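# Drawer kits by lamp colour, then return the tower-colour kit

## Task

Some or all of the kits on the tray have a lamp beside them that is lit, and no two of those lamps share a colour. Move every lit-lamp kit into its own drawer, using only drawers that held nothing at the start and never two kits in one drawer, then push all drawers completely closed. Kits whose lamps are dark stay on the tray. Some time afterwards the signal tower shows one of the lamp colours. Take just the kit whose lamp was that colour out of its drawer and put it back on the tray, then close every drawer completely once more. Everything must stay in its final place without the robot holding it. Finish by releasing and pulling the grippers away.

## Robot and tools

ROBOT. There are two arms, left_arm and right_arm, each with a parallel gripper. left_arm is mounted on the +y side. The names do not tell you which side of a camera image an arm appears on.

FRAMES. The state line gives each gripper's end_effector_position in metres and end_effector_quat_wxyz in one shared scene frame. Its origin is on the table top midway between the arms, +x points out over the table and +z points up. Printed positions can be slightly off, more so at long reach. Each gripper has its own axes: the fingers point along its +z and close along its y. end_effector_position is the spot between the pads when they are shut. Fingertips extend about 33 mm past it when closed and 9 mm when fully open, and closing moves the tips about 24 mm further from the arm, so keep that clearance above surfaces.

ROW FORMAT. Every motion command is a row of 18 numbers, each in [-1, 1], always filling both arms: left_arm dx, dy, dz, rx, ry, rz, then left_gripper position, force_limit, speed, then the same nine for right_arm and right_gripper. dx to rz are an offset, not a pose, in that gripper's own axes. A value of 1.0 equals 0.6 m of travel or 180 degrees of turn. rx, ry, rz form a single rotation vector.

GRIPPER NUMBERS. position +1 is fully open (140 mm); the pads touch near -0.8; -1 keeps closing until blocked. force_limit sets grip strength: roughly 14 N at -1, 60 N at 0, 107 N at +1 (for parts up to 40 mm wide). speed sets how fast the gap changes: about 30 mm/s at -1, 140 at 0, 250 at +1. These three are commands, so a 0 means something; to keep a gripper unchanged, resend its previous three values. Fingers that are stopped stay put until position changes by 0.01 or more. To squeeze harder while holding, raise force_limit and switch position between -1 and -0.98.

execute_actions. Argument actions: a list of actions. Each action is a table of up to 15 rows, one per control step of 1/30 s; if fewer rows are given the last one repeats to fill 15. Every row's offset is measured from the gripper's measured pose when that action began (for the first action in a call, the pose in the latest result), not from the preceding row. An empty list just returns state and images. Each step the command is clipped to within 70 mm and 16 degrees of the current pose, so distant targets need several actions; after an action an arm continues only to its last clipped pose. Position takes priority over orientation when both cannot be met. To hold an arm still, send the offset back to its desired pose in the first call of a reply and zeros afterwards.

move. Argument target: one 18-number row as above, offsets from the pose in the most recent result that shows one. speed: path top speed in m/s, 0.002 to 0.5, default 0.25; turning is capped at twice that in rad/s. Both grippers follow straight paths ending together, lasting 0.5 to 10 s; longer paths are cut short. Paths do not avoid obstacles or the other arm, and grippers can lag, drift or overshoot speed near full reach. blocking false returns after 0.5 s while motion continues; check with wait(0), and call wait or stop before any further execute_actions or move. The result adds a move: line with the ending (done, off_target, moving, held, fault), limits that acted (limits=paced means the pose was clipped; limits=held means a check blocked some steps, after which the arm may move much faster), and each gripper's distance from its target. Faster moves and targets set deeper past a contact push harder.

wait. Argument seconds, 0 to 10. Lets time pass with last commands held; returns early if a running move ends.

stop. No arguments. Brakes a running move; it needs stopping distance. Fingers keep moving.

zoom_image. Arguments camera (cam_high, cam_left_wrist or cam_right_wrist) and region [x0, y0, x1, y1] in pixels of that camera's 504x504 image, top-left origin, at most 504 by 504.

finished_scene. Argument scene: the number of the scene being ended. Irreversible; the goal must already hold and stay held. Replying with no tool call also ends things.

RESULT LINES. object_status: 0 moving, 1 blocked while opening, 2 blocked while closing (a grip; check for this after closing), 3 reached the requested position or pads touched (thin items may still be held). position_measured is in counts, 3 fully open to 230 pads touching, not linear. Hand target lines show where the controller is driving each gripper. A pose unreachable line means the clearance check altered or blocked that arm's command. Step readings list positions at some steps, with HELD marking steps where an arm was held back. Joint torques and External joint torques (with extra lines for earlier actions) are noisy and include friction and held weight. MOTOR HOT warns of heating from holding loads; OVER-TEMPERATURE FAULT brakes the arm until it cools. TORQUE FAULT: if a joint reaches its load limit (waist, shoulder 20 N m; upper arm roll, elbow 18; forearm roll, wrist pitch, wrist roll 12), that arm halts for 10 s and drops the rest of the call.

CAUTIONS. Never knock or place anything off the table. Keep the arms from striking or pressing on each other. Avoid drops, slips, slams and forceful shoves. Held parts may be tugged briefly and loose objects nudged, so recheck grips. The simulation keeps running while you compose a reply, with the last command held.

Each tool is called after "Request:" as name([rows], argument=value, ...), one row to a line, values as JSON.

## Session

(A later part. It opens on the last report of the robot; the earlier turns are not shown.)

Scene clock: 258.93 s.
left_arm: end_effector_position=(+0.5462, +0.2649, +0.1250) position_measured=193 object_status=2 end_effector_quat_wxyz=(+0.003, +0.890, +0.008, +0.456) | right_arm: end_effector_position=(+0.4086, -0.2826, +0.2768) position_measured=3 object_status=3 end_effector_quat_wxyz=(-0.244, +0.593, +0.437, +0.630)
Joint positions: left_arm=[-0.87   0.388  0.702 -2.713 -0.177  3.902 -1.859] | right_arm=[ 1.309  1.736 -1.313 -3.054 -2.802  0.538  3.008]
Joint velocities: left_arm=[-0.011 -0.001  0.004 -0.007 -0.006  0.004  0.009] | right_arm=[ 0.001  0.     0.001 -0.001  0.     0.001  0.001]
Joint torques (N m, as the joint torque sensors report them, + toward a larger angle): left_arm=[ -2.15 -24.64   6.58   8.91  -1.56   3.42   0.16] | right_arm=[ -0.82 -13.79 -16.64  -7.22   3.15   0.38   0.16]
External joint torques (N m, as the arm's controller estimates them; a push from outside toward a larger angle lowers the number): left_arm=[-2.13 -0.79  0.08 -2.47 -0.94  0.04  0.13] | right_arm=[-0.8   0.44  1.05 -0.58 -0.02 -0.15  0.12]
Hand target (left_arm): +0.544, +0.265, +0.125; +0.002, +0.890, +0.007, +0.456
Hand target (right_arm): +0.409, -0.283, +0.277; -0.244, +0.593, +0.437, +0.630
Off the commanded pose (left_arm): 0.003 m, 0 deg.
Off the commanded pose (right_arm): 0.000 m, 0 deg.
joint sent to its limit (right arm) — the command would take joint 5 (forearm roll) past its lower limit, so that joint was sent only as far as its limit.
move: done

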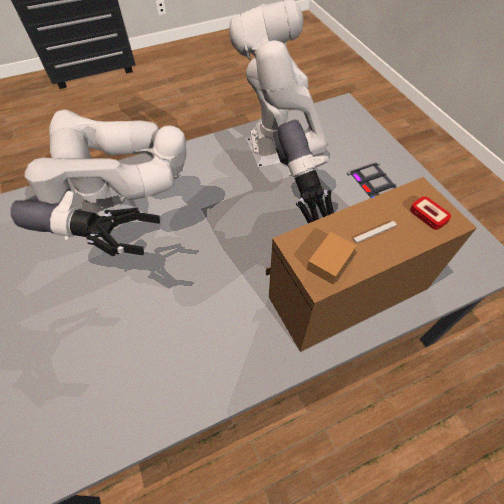

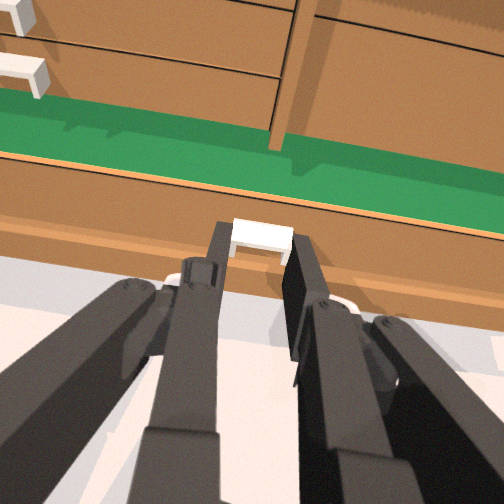

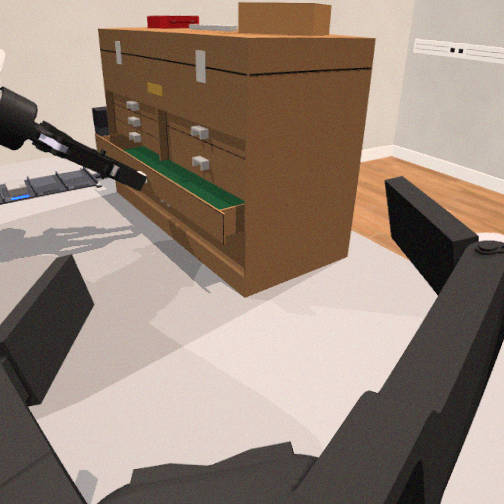

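Request:
move(target=[-0.06,0,-0.097,0,-0.045,0,-1,0,0,0,0,0,0,0,0,1,0,0], speed=0.08)

Request:
move(target=[0,0,0,0,0,0,0.1,0,0,0,0,0,0,0,0,1,0,0])

Request:
move(target=[0.003,0,-0.08,0,-0.117,0,0.25,0,0,0,0,0,0,0,0,1,0,0])

Request:
move(target=[-0.162,-0.657,0.105,0,0,0,0.25,0,0,0,0,0,0,0,0,1,0,0])

Scene clock: 263.57 s.
left_arm: end_effector_position=(+0.4795, +0.2625, +0.1334) position_measured=193 object_status=2 end_effector_quat_wxyz=(+0.006, +0.918, +0.011, +0.397) | right_arm: end_effector_position=(+0.4086, -0.2826, +0.2768) position_measured=3 object_status=3 end_effector_quat_wxyz=(-0.244, +0.593, +0.437, +0.630)
Joint positions: left_arm=[-1.12   0.086  0.82  -2.861 -0.49   3.731 -1.533] | right_arm=[ 1.309  1.736 -1.313 -3.054 -2.802  0.538  3.008]
Joint velocities: left_arm=[-0.015 -0.006 -0.     0.009 -0.043 -0.016  0.064] | right_arm=[ 0.    -0.001 -0.001  0.    -0.001 -0.001  0.   ]
Joint torques (N m, as the joint torque sensors report them, + toward a larger angle): left_arm=[ -0.96 -16.06   1.04  12.91  -1.06   3.19   0.19] | right_arm=[ -0.4  -13.92 -16.81  -7.24   3.14   0.36   0.14]
External joint torques (N m, as the arm's controller estimates them; a push from outside toward a larger angle lowers the number): left_arm=[-0.94 -1.63 -0.44 -0.13 -1.46 -0.32  0.15] | right_arm=[-0.41  0.37  0.88 -0.67 -0.03 -0.16  0.1 ]
Hand target (left_arm): +0.480, +0.263, +0.134; +0.004, +0.918, +0.007, +0.396
Hand target (right_arm): +0.409, -0.283, +0.277; -0.244, +0.593, +0.437, +0.630
Off the commanded pose (left_arm): 0.004 m, 1 deg.
Off the commanded pose (right_arm): 0.000 m, 0 deg.
joint sent to its limit (right arm) — the command would take joint 5 (forearm roll) past its lower limit, so that joint was sent only as far as its limit.
move: off_target (left_arm)

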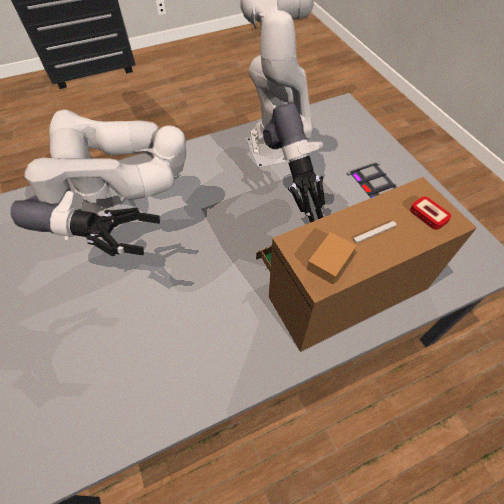

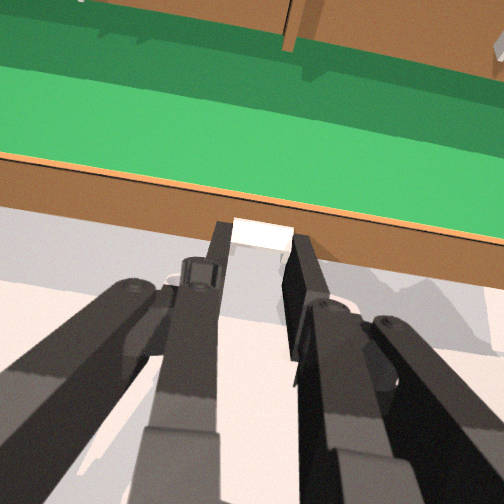

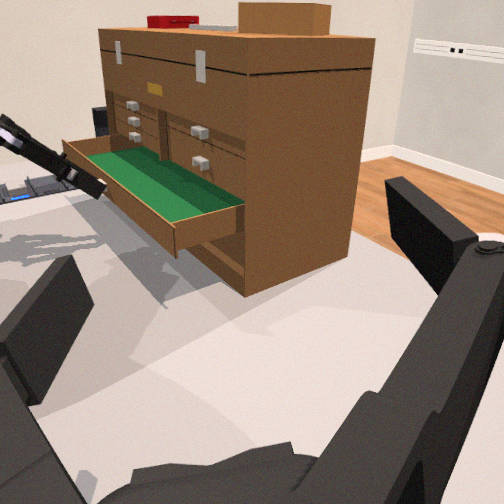

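Scene clock: 264.13 s.
left_arm: end_effector_position=(+0.4794, +0.2625, +0.1333) position_measured=117 object_status=0 end_effector_quat_wxyz=(+0.006, +0.918, +0.011, +0.397) | right_arm: end_effector_position=(+0.4086, -0.2826, +0.2768) position_measured=3 object_status=3 end_effector_quat_wxyz=(-0.244, +0.593, +0.437, +0.630)
Joint positions: left_arm=[-1.12   0.086  0.82  -2.86  -0.49   3.731 -1.533] | right_arm=[ 1.309  1.736 -1.313 -3.054 -2.802  0.538  3.008]
Joint velocities: left_arm=[-0.001  0.     0.002  0.001 -0.    -0.001  0.   ] | right_arm=[ 0.    -0.001  0.001  0.    -0.001  0.     0.   ]
Joint torques (N m, as the joint torque sensors report them, + toward a larger angle): left_arm=[  0.39 -15.06   0.7   13.24   0.45   3.59   0.14] | right_arm=[ -0.7  -13.8  -16.57  -7.3    3.12   0.37   0.13]
External joint torques (N m, as the arm's controller estimates them; a push from outside toward a larger angle lowers the number): left_arm=[ 0.35 -0.56 -0.85  0.12  0.09  0.08  0.12] | right_arm=[-0.7   0.51  1.11 -0.71 -0.04 -0.16  0.09]
Hand target (left_arm): +0.479, +0.262, +0.133; +0.006, +0.918, +0.011, +0.397
Hand target (right_arm): +0.409, -0.283, +0.277; -0.244, +0.593, +0.437, +0.630
Off the commanded pose (left_arm): 0.000 m, 0 deg.
Off the commanded pose (right_arm): 0.000 m, 0 deg.
joint sent to its limit (right arm) — the command would take joint 5 (forearm roll) past its lower limit, so that joint was sent only as far as its limit.
move: done

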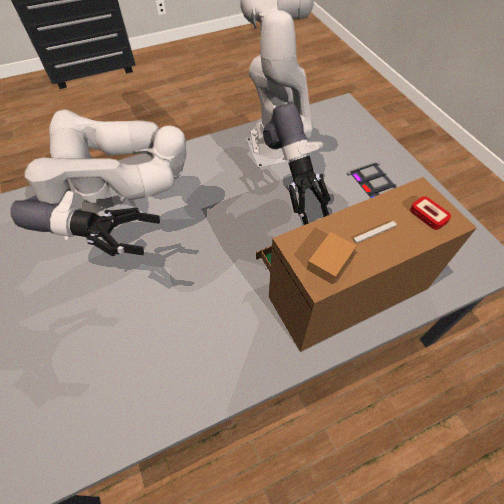

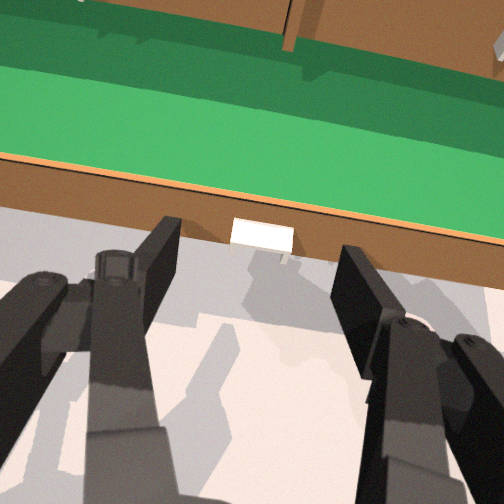

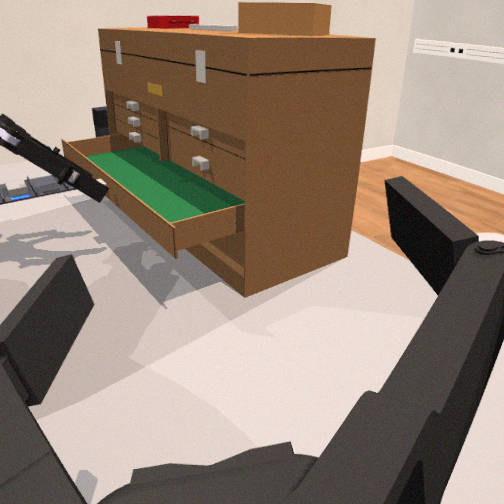

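Scene clock: 266.33 s.
left_arm: end_effector_position=(+0.4472, +0.2622, +0.1697) position_measured=98 object_status=3 end_effector_quat_wxyz=(+0.056, +0.942, +0.015, +0.329) | right_arm: end_effector_position=(+0.4086, -0.2826, +0.2768) position_measured=3 object_status=3 end_effector_quat_wxyz=(-0.244, +0.593, +0.437, +0.630)
Joint positions: left_arm=[-0.286 -0.218 -0.092 -2.75  -1.39   3.351 -0.663] | right_arm=[ 1.309  1.736 -1.313 -3.054 -2.802  0.538  3.008]
Joint velocities: left_arm=[ 0.198  0.014 -0.213  0.032 -0.123 -0.026  0.123] | right_arm=[ 0.    -0.     0.    -0.001 -0.    -0.     0.001]
Joint torques (N m, as the joint torque sensors report them, + toward a larger angle): left_arm=[  1.55 -16.35  -2.45  19.64   0.67   2.16   0.41] | right_arm=[ -0.54 -13.96 -16.66  -7.29   3.13   0.38   0.15]
External joint torques (N m, as the arm's controller estimates them; a push from outside toward a larger angle lowers the number): left_arm=[ 1.59  1.78 -2.3   1.95 -1.15 -0.49  0.39] | right_arm=[-0.54  0.33  1.03 -0.7  -0.04 -0.15  0.11]
Hand target (left_arm): +0.447, +0.261, +0.168; +0.053, +0.943, +0.003, +0.328
Hand target (right_arm): +0.409, -0.283, +0.277; -0.244, +0.593, +0.437, +0.630
Off the commanded pose (left_arm): 0.003 m, 14 deg.
Off the commanded pose (right_arm): 0.000 m, 0 deg.
joint sent to its limit (right arm) — the command would take joint 5 (forearm roll) past its lower limit, so that joint was sent only as far as its limit.
move: off_target (left_arm); limits=paced

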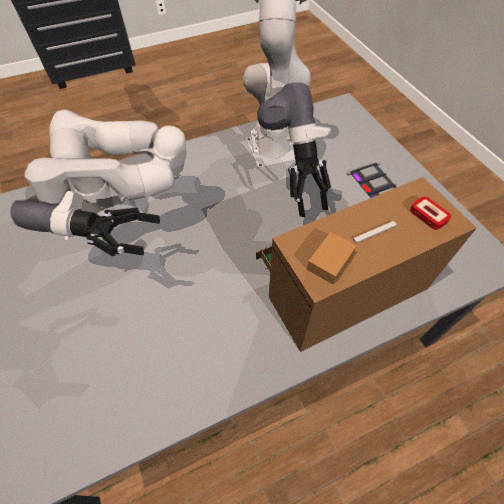

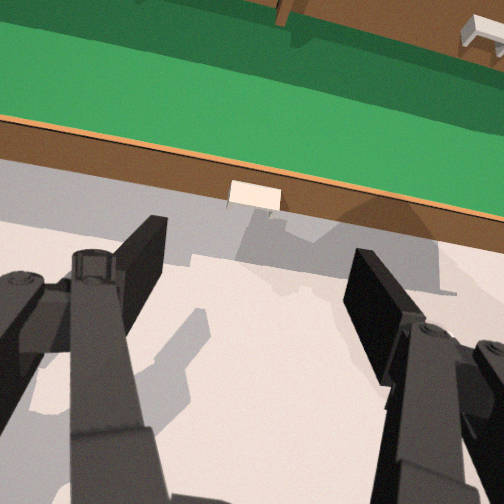

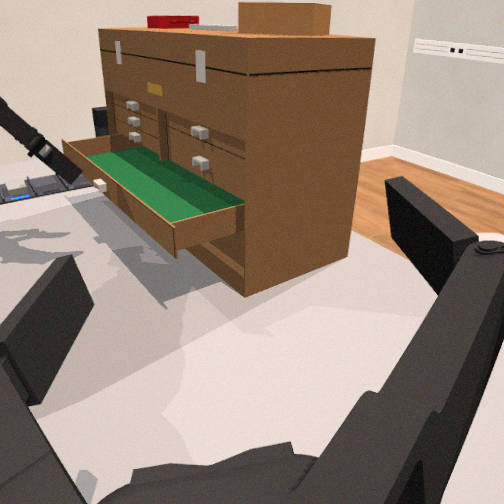

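Scene clock: 278.03 s.
left_arm: end_effector_position=(+0.4266, +0.6357, +0.0546) position_measured=98 object_status=3 end_effector_quat_wxyz=(+0.052, +0.953, +0.115, +0.276) | right_arm: end_effector_position=(+0.4086, -0.2826, +0.2768) position_measured=3 object_status=3 end_effector_quat_wxyz=(-0.244, +0.593, +0.437, +0.630)
Joint positions: left_arm=[-0.04   0.188  0.717 -2.477 -1.542  2.724  0.121] | right_arm=[ 1.309  1.736 -1.313 -3.054 -2.802  0.538  3.008]
Joint velocities: left_arm=[ 0.    -0.002 -0.002  0.001  0.    -0.    -0.002] | right_arm=[ 0.001  0.001  0.     0.002 -0.001 -0.     0.001]
Joint torques (N m, as the joint torque sensors report them, + toward a larger angle): left_arm=[ -1.89 -18.29   0.79  14.42   1.17   1.43  -0.04] | right_arm=[ -0.48 -13.94 -16.66  -7.33   3.12   0.34   0.14]
External joint torques (N m, as the arm's controller estimates them; a push from outside toward a larger angle lowers the number): left_arm=[-1.84  4.1  -2.65 -2.08  0.41 -0.11 -0.07] | right_arm=[-0.57  0.34  1.04 -0.83 -0.05 -0.17  0.09]
Hand target (left_arm): +0.425, +0.632, +0.051; +0.053, +0.954, +0.113, +0.272
Hand target (right_arm): +0.409, -0.283, +0.277; -0.244, +0.593, +0.437, +0.630
Off the commanded pose (left_arm): 0.042 m, 13 deg.
Off the commanded pose (right_arm): 0.000 m, 0 deg.
TORQUE FAULT: the external load on joint 2 (shoulder) of the left arm reached its load limit, and that arm stopped for 10 seconds. That time counts as 19 of the actions that you can send in this scene. A torque fault stops only its own arm. That arm's remaining commands of this call were not run. That arm's gripper holds where it stopped, with its grip as last carried out, and that arm accepts commands again: back off and push less far. That arm stops again, at the same cost, whenever a joint's load reaches its limit.
move: fault (left_arm)

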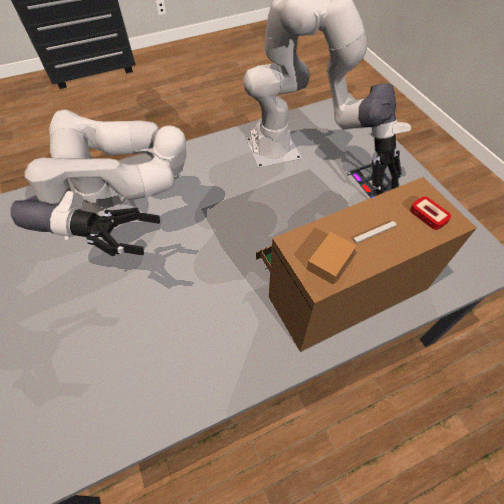

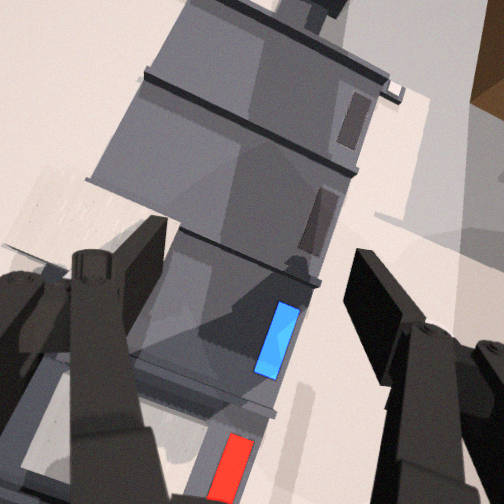

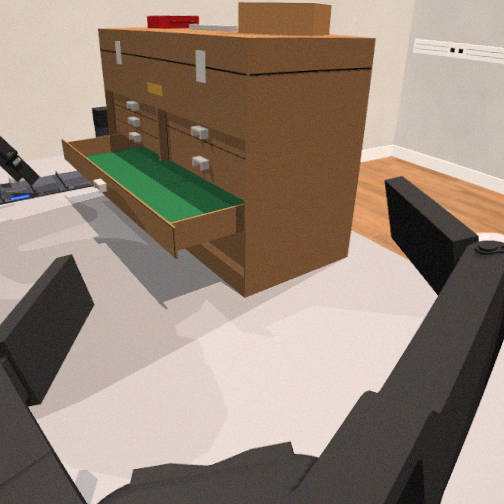

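Request:
move(target=[0.07,0.025,-0.12,0,0,0,0.25,0,0,0,0,0,0,0,0,1,0,0], speed=0.1)

Request:
move(target=[-0.03,-0.12,-0.06,0.017,-0.04,0.078,0.25,0,0,0,0,0,0,0,0,1,0,0], speed=0.15)

Scene clock: 283.93 s.
left_arm: end_effector_position=(+0.4236, +0.6356, +0.1409) position_measured=98 object_status=3 end_effector_quat_wxyz=(+0.046, +0.953, +0.111, +0.277) | right_arm: end_effector_position=(+0.4086, -0.2826, +0.2768) position_measured=3 object_status=3 end_effector_quat_wxyz=(-0.244, +0.593, +0.437, +0.630)
Joint positions: left_arm=[ 0.058 -0.13   0.636 -2.582 -0.92   2.834 -0.39 ] | right_arm=[ 1.309  1.736 -1.313 -3.054 -2.802  0.538  3.008]
Joint velocities: left_arm=[ 0.003  0.    -0.002 -0.001  0.011 -0.003 -0.045] | right_arm=[ 0.     0.     0.001 -0.002  0.     0.    -0.001]
Joint torques (N m, as the joint torque sensors report them, + toward a larger angle): left_arm=[  2.36 -14.97  -3.75  19.71   2.08   1.69   0.01] | right_arm=[ -0.34 -13.83 -16.76  -7.18   3.14   0.34   0.11]
External joint torques (N m, as the arm's controller estimates them; a push from outside toward a larger angle lowers the number): left_arm=[ 2.35  2.31 -1.58 -0.05  0.92 -0.57 -0.01] | right_arm=[-0.39  0.43  0.92 -0.6  -0.04 -0.18  0.07]
Hand target (left_arm): +0.424, +0.635, +0.140; +0.048, +0.953, +0.116, +0.275
Hand target (right_arm): +0.409, -0.283, +0.277; -0.244, +0.593, +0.437, +0.630
Off the commanded pose (left_arm): 0.003 m, 1 deg.
Off the commanded pose (right_arm): 0.000 m, 0 deg.
joint sent to its limit (right arm) — the command would take joint 5 (forearm roll) past its lower limit, so that joint was sent only as far as its limit.
move: done

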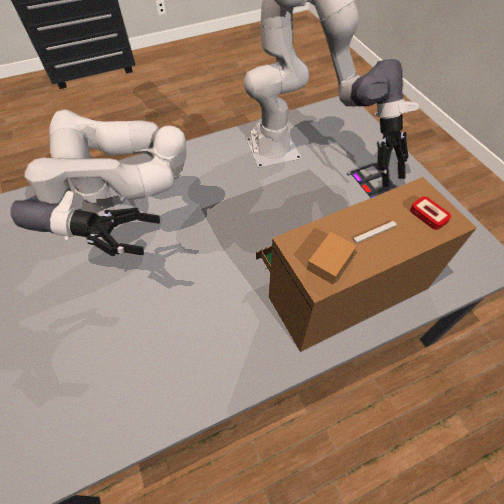

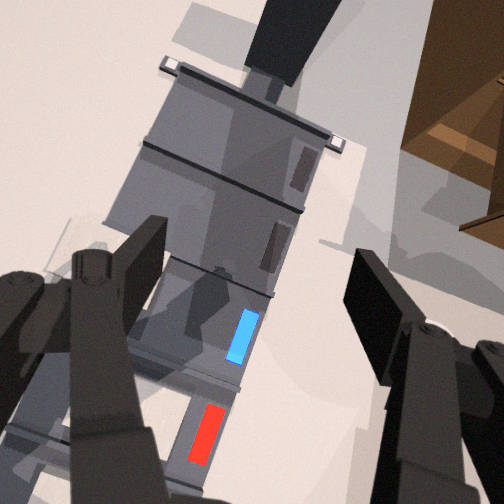

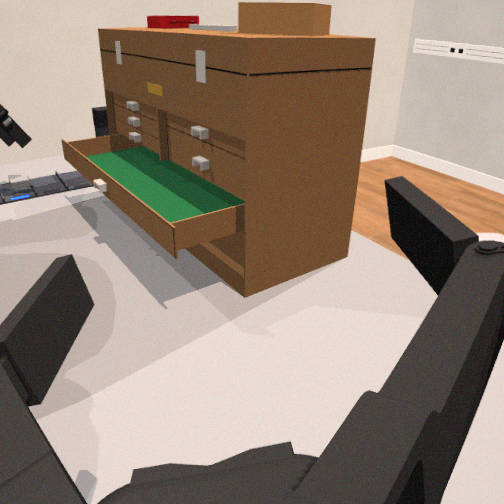

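Scene clock: 285.37 s.
left_arm: end_effector_position=(+0.3733, +0.7030, +0.1501) position_measured=98 object_status=3 end_effector_quat_wxyz=(-0.008, +0.976, -0.000, +0.216) | right_arm: end_effector_position=(+0.4086, -0.2826, +0.2768) position_measured=3 object_status=3 end_effector_quat_wxyz=(-0.244, +0.593, +0.437, +0.630)
Joint positions: left_arm=[ 0.239 -0.14   0.639 -2.53  -0.484  2.707 -0.406] | right_arm=[ 1.309  1.736 -1.313 -3.054 -2.802  0.538  3.008]
Joint velocities: left_arm=[ 0.002  0.001  0.     0.001  0.011 -0.01  -0.001] | right_arm=[ 0.     0.001 -0.     0.     0.001  0.001 -0.001]
Joint torques (N m, as the joint torque sensors report them, + toward a larger angle): left_arm=[  1.62 -16.52  -3.73  21.83   1.85   2.33  -0.03] | right_arm=[ -0.53 -13.87 -16.75  -7.19   3.12   0.35   0.15]
External joint torques (N m, as the arm's controller estimates them; a push from outside toward a larger angle lowers the number): left_arm=[ 1.48  1.74 -1.47  0.79  0.93 -0.4  -0.04] | right_arm=[-0.51  0.39  0.96 -0.53 -0.06 -0.18  0.11]
Hand target (left_arm): +0.373, +0.703, +0.150; -0.007, +0.977, -0.001, +0.214
Hand target (right_arm): +0.409, -0.283, +0.277; -0.244, +0.593, +0.437, +0.630
Off the commanded pose (left_arm): 0.003 m, 0 deg.
Off the commanded pose (right_arm): 0.000 m, 0 deg.
joint sent to its limit (right arm) — the command would take joint 5 (forearm roll) past its lower limit, so that joint was sent only as far as its limit.
move: done

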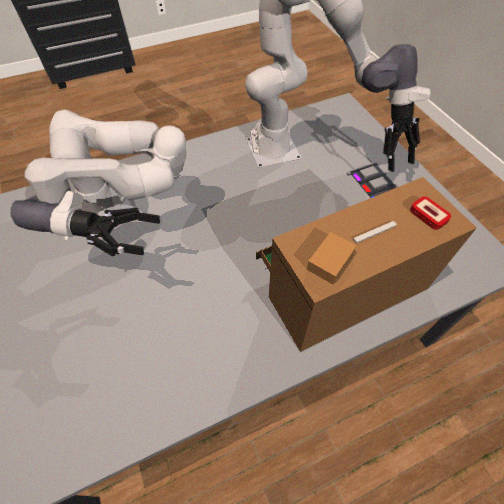

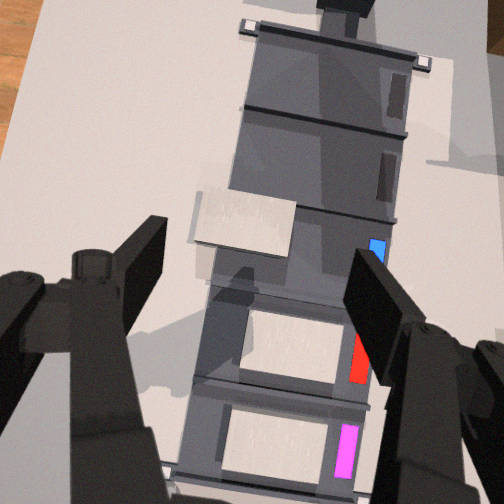

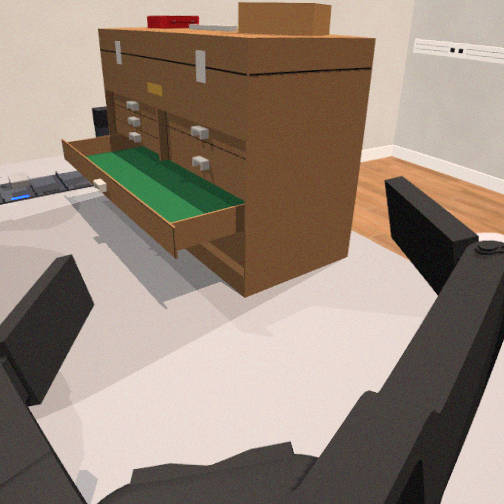

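Request:
move(target=[-0.025,-0.018,0.12,0,0,0,0.4,0,0,0,0,0,0,0,0,1,0,0], speed=0.1)

Request:
zoom_image(camera="cam_right_wrist", region=[0, 130, 100, 210])

Scene clock: 290.23 s.
left_arm: end_effector_position=(+0.3922, +0.7127, +0.0774) position_measured=78 object_status=3 end_effector_quat_wxyz=(-0.004, +0.976, +0.004, +0.217) | right_arm: end_effector_position=(+0.4086, -0.2826, +0.2768) position_measured=3 object_status=3 end_effector_quat_wxyz=(-0.244, +0.593, +0.437, +0.630)
Joint positions: left_arm=[ 0.232  0.143  0.597 -2.429 -0.992  2.731 -0.014] | right_arm=[ 1.309  1.736 -1.313 -3.054 -2.802  0.538  3.008]
Joint velocities: left_arm=[-0.001  0.     0.001  0.    -0.007 -0.     0.04 ] | right_arm=[-0.001 -0.001  0.001 -0.    -0.    -0.    -0.001]
Joint torques (N m, as the joint torque sensors report them, + toward a larger angle): left_arm=[  1.46 -24.44   0.96  19.01  -0.33   1.76   0.2 ] | right_arm=[ -0.52 -13.85 -16.8   -7.39   3.14   0.41   0.12]
External joint torques (N m, as the arm's controller estimates them; a push from outside toward a larger angle lowers the number): left_arm=[ 1.53  0.52 -1.44  0.51 -1.2  -0.52  0.18] | right_arm=[-0.46  0.42  0.87 -0.75 -0.03 -0.12  0.08]
Hand target (left_arm): +0.393, +0.713, +0.078; -0.004, +0.976, -0.001, +0.218
Hand target (right_arm): +0.409, -0.283, +0.277; -0.244, +0.593, +0.437, +0.630
Off the commanded pose (left_arm): 0.003 m, 1 deg.
Off the commanded pose (right_arm): 0.000 m, 0 deg.
joint sent to its limit (right arm) — the command would take joint 5 (forearm roll) past its lower limit, so that joint was sent only as far as its limit.
move: done

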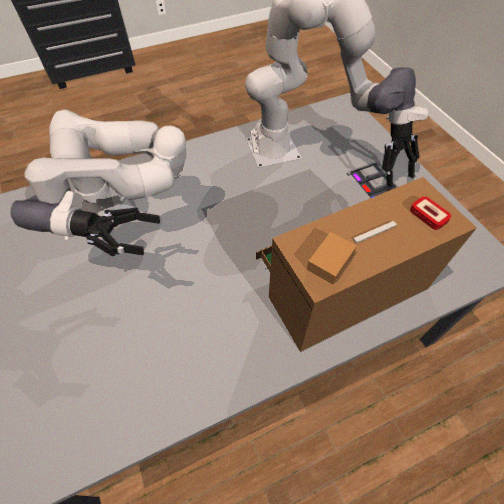

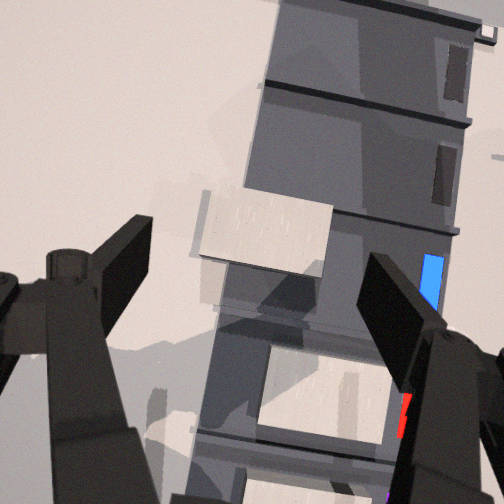

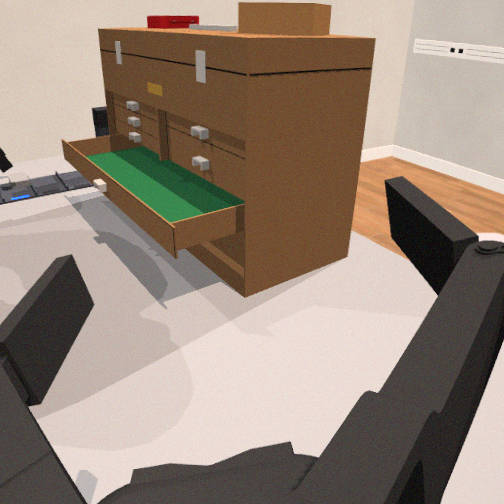

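Region (0, 130, 100, 210) of cam_right_wrist's 504x504 image, scaled by 5.040, with more detail than that image has; it fills the top 403 rows of this view, and the rest is white.

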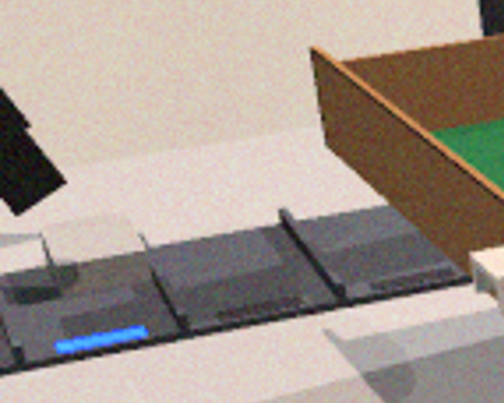

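Request:
move(target=[-0.012,0.003,0.068,0,0,0,0.25,0,0,0,0,0,0,0,0,1,0,0], speed=0.04)

Request:
move(target=[0,0,0,0,0,0,-1,0,-0.5,0,0,0,0,0,0,1,0,0])

Request:
move(target=[0.1,0,-0.22,0,0,0,-1,0,-0.5,0,0,0,0,0,0,1,0,0], speed=0.15)

Scene clock: 294.77 s.
left_arm: end_effector_position=(+0.4032, +0.7091, +0.0363) position_measured=98 object_status=3 end_effector_quat_wxyz=(+0.001, +0.976, +0.011, +0.216) | right_arm: end_effector_position=(+0.4086, -0.2826, +0.2768) position_measured=3 object_status=3 end_effector_quat_wxyz=(-0.244, +0.593, +0.437, +0.630)
Joint positions: left_arm=[ 0.274  0.277  0.522 -2.371 -1.204  2.731  0.128] | right_arm=[ 1.309  1.736 -1.313 -3.054 -2.802  0.538  3.008]
Joint velocities: left_arm=[ 0.011  0.002 -0.007  0.004 -0.026 -0.001  0.061] | right_arm=[-0.001 -0.001 -0.     0.001 -0.    -0.     0.   ]
Joint torques (N m, as the joint torque sensors report them, + toward a larger angle): left_arm=[  2.25 -27.03   3.03  17.69  -0.31   2.15   0.34] | right_arm=[ -0.44 -14.06 -16.84  -7.34   3.14   0.37   0.15]
External joint torques (N m, as the arm's controller estimates them; a push from outside toward a larger angle lowers the number): left_arm=[ 2.18  1.87 -1.33  0.71 -1.13  0.02  0.33] | right_arm=[-0.46  0.24  0.86 -0.78 -0.03 -0.15  0.11]
Hand target (left_arm): +0.404, +0.710, +0.037; -0.002, +0.976, +0.004, +0.218
Hand target (right_arm): +0.409, -0.283, +0.277; -0.244, +0.593, +0.437, +0.630
Off the commanded pose (left_arm): 0.002 m, 1 deg.
Off the commanded pose (right_arm): 0.000 m, 0 deg.
joint sent to its limit (right arm) — the command would take joint 5 (forearm roll) past its lower limit, so that joint was sent only as far as its limit.
move: done

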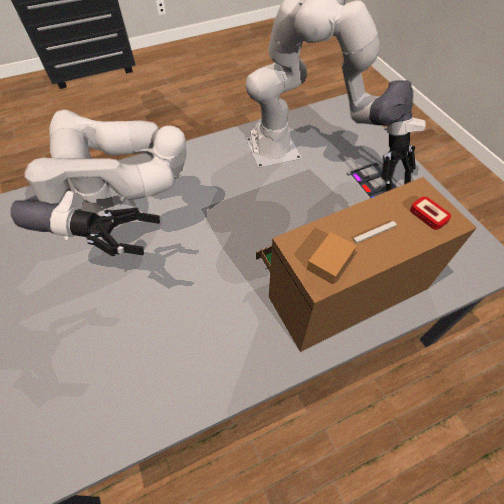

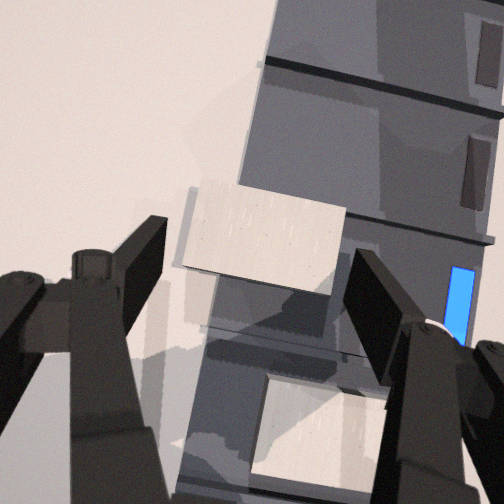

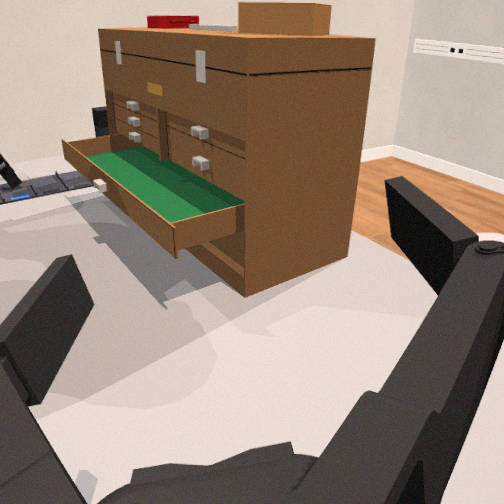

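Scene clock: 295.27 s.
left_arm: end_effector_position=(+0.4030, +0.7092, +0.0369) position_measured=133 object_status=2 end_effector_quat_wxyz=(+0.000, +0.976, +0.011, +0.217) | right_arm: end_effector_position=(+0.4086, -0.2826, +0.2768) position_measured=3 object_status=3 end_effector_quat_wxyz=(-0.244, +0.593, +0.437, +0.630)
Joint positions: left_arm=[ 0.274  0.275  0.522 -2.372 -1.204  2.731  0.129] | right_arm=[ 1.309  1.736 -1.313 -3.054 -2.802  0.538  3.008]
Joint velocities: left_arm=[ 0.    -0.002  0.001  0.    -0.     0.001 -0.   ] | right_arm=[ 0.001  0.001 -0.001  0.002 -0.001  0.    -0.001]
Joint torques (N m, as the joint torque sensors report them, + toward a larger angle): left_arm=[  0.35 -27.31   3.68  16.41   0.67   2.04  -0.01] | right_arm=[ -0.68 -13.9  -16.63  -7.5    3.16   0.36   0.13]
External joint torques (N m, as the arm's controller estimates them; a push from outside toward a larger angle lowers the number): left_arm=[ 0.24  1.6  -0.71 -0.6  -0.14 -0.09 -0.02] | right_arm=[-0.74  0.37  1.09 -0.96 -0.02 -0.16  0.09]
Hand target (left_arm): +0.403, +0.709, +0.036; +0.001, +0.976, +0.011, +0.216
Hand target (right_arm): +0.409, -0.283, +0.277; -0.244, +0.593, +0.437, +0.630
Off the commanded pose (left_arm): 0.001 m, 0 deg.
Off the commanded pose (right_arm): 0.000 m, 0 deg.
joint sent to its limit (right arm) — the command would take joint 5 (forearm roll) past its lower limit, so that joint was sent only as far as its limit.
move: done

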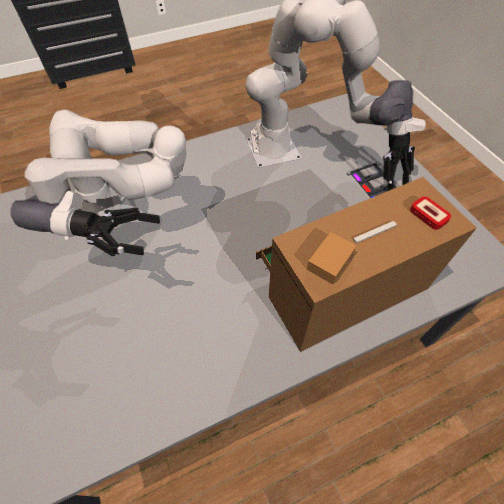

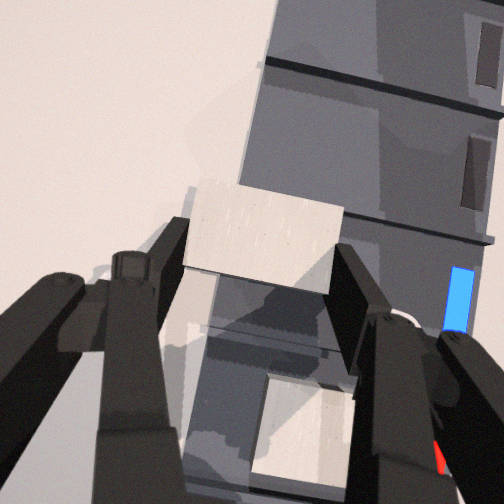

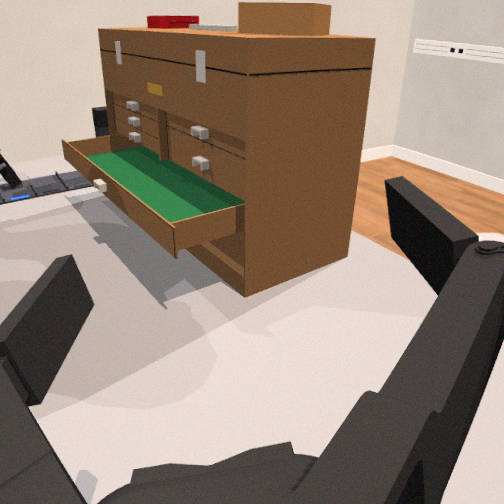

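Scene clock: 297.33 s.
left_arm: end_effector_position=(+0.3974, +0.7110, +0.1825) position_measured=133 object_status=2 end_effector_quat_wxyz=(-0.005, +0.977, +0.007, +0.213) | right_arm: end_effector_position=(+0.4086, -0.2826, +0.2768) position_measured=3 object_status=3 end_effector_quat_wxyz=(-0.244, +0.593, +0.437, +0.630)
Joint positions: left_arm=[ 0.331 -0.125  0.533 -2.43  -0.429  2.616 -0.507] | right_arm=[ 1.309  1.736 -1.313 -3.054 -2.802  0.538  3.008]
Joint velocities: left_arm=[ 0.    -0.001 -0.001  0.002  0.005 -0.002 -0.035] | right_arm=[ 0.001  0.     0.     0.    -0.    -0.    -0.   ]
Joint torques (N m, as the joint torque sensors report them, + toward a larger angle): left_arm=[  1.68 -20.27  -3.51  23.51   1.81   2.42   0.07] | right_arm=[ -0.52 -13.82 -16.76  -7.15   3.14   0.36   0.13]
External joint torques (N m, as the arm's controller estimates them; a push from outside toward a larger angle lowers the number): left_arm=[ 1.65  1.13 -1.61  1.25  0.94 -0.39  0.06] | right_arm=[-0.53  0.43  0.94 -0.59 -0.03 -0.16  0.08]
Hand target (left_arm): +0.398, +0.712, +0.183; -0.005, +0.977, +0.013, +0.212
Hand target (right_arm): +0.409, -0.283, +0.277; -0.244, +0.593, +0.437, +0.630
Off the commanded pose (left_arm): 0.004 m, 1 deg.
Off the commanded pose (right_arm): 0.000 m, 0 deg.
joint sent to its limit (right arm) — the command would take joint 5 (forearm roll) past its lower limit, so that joint was sent only as far as its limit.
move: off_target (left_arm)

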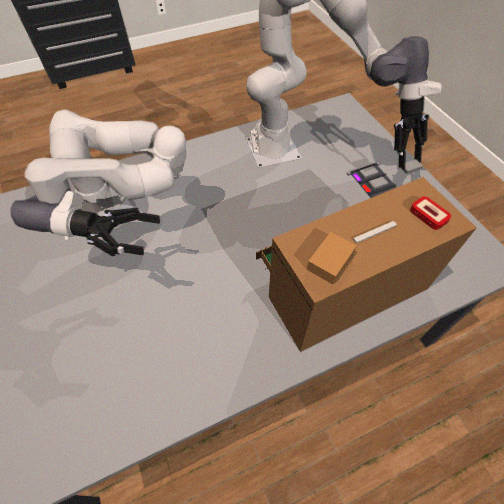

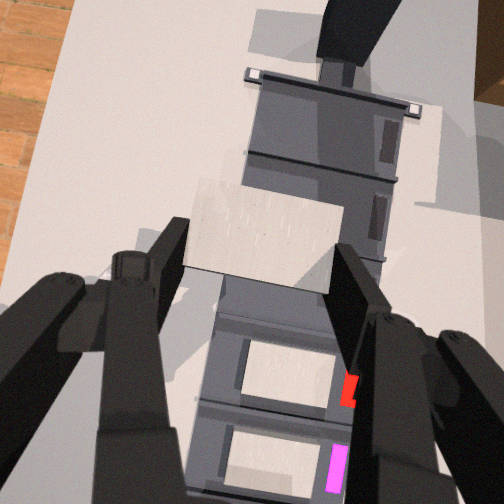

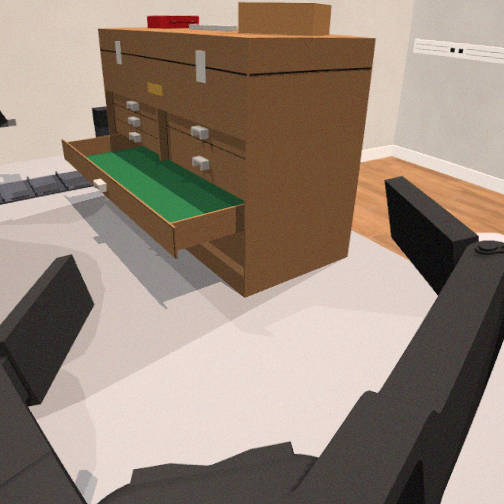

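Request:
move(target=[0.21,0.618,0.095,0,0,0,-1,0,-0.5,0,0,0,0,0,0,1,0,0])

Scene clock: 301.73 s.
left_arm: end_effector_position=(+0.5440, +0.3404, +0.1820) position_measured=133 object_status=2 end_effector_quat_wxyz=(-0.006, +0.977, +0.002, +0.215) | right_arm: end_effector_position=(+0.4086, -0.2826, +0.2768) position_measured=3 object_status=3 end_effector_quat_wxyz=(-0.244, +0.593, +0.437, +0.630)
Joint positions: left_arm=[ 0.455 -0.073 -0.375 -2.444  0.032  2.809 -1.663] | right_arm=[ 1.309  1.736 -1.313 -3.054 -2.802  0.538  3.008]
Joint velocities: left_arm=[ 0.002  0.     0.     0.     0.012 -0.002 -0.045] | right_arm=[ 0.    -0.    -0.     0.001 -0.     0.     0.001]
Joint torques (N m, as the joint torque sensors report them, + toward a larger angle): left_arm=[  2.5  -25.06  -1.71  23.9    1.42   3.07  -0.06] | right_arm=[ -0.33 -13.83 -16.68  -7.16   3.15   0.39   0.15]
External joint torques (N m, as the arm's controller estimates them; a push from outside toward a larger angle lowers the number): left_arm=[ 2.36  0.73 -2.57  1.75  0.9  -0.22 -0.07] | right_arm=[-0.33  0.45  1.02 -0.55 -0.02 -0.14  0.11]
Hand target (left_arm): +0.545, +0.341, +0.183; -0.005, +0.976, +0.009, +0.216
Hand target (right_arm): +0.409, -0.283, +0.277; -0.244, +0.593, +0.437, +0.630
Off the commanded pose (left_arm): 0.003 m, 1 deg.
Off the commanded pose (right_arm): 0.000 m, 0 deg.
joint sent to its limit (right arm) — the command would take joint 5 (forearm roll) past its lower limit, so that joint was sent only as far as its limit.
move: done

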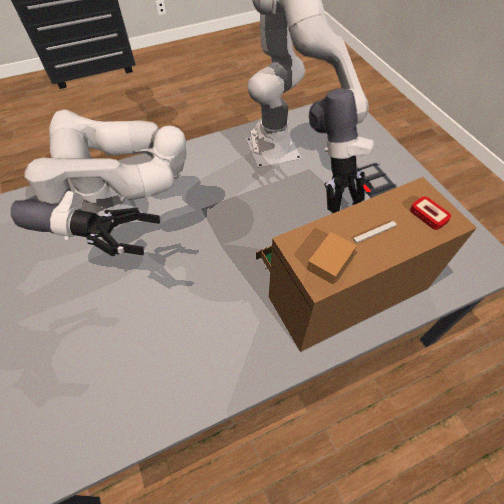

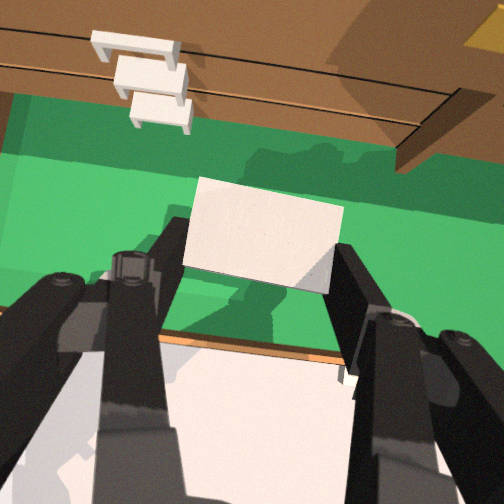

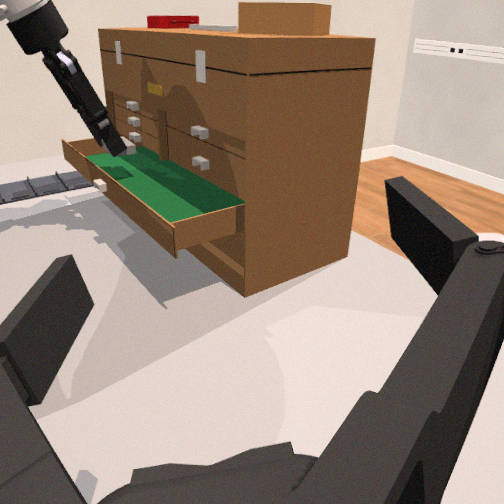

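Request:
move(target=[-0.019,0,0.057,0,0,0,-1,0,-0.5,0,0,0,0,0,0,1,0,0], speed=0.04)

Request:
zoom_image(camera="cam_right_wrist", region=[50, 100, 190, 210])

Scene clock: 304.37 s.
left_arm: end_effector_position=(+0.5468, +0.3386, +0.1454) position_measured=133 object_status=2 end_effector_quat_wxyz=(-0.005, +0.977, -0.004, +0.212) | right_arm: end_effector_position=(+0.4086, -0.2826, +0.2768) position_measured=3 object_status=3 end_effector_quat_wxyz=(-0.244, +0.593, +0.437, +0.630)
Joint positions: left_arm=[ 0.463  0.016 -0.373 -2.453  0.132  2.893 -1.727] | right_arm=[ 1.309  1.736 -1.313 -3.054 -2.802  0.538  3.008]
Joint velocities: left_arm=[-0.     0.001  0.005  0.     0.031  0.025 -0.041] | right_arm=[-0.    -0.002  0.001 -0.     0.001 -0.     0.001]
Joint torques (N m, as the joint torque sensors report them, + toward a larger angle): left_arm=[  1.57 -26.72   0.74  20.74   1.32   3.88  -0.07] | right_arm=[ -0.46 -13.89 -16.48  -7.39   3.14   0.38   0.14]
External joint torques (N m, as the arm's controller estimates them; a push from outside toward a larger angle lowers the number): left_arm=[ 1.56  1.07  0.88 -0.51  0.93  0.6  -0.08] | right_arm=[-0.47  0.4   1.21 -0.78 -0.04 -0.15  0.1 ]
Hand target (left_arm): +0.548, +0.340, +0.146; -0.005, +0.976, +0.002, +0.216
Hand target (right_arm): +0.409, -0.283, +0.277; -0.244, +0.593, +0.437, +0.630
Off the commanded pose (left_arm): 0.003 m, 1 deg.
Off the commanded pose (right_arm): 0.000 m, 0 deg.
joint sent to its limit (right arm) — the command would take joint 5 (forearm roll) past its lower limit, so that joint was sent only as far as its limit.
move: done

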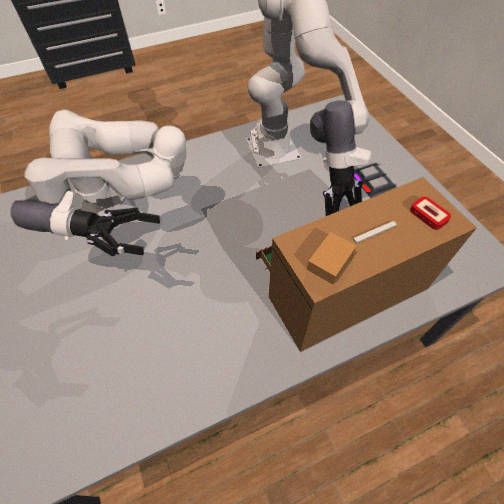

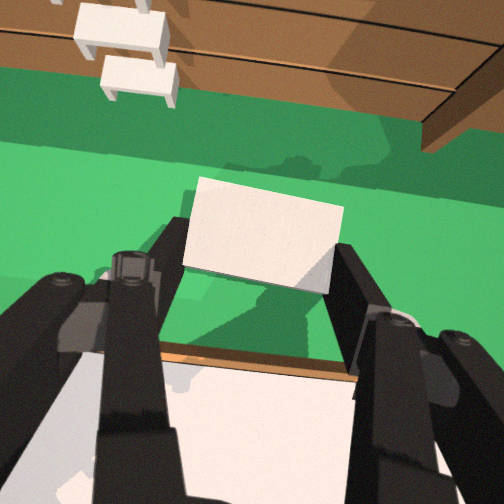

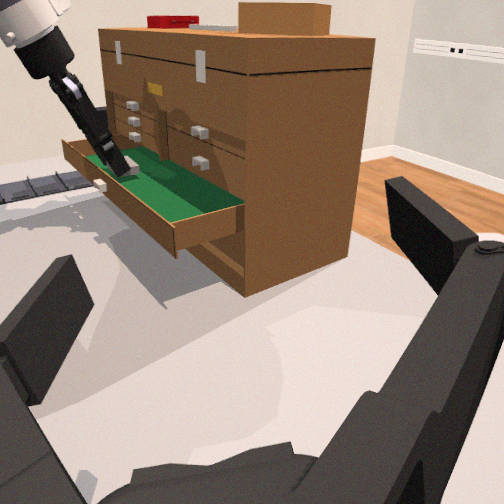

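Region (50, 100, 190, 210) of cam_right_wrist's 504x504 image, scaled by 3.600, with more detail than that image has; it fills the top 396 rows of this view, and the rest is white.

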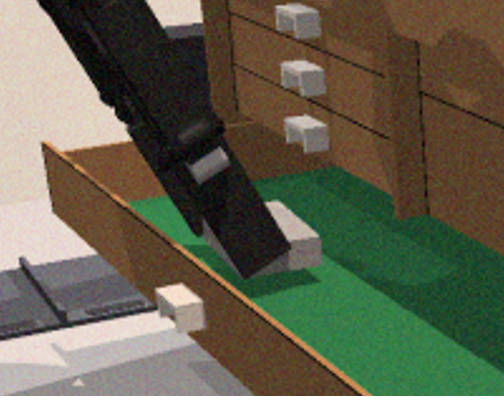

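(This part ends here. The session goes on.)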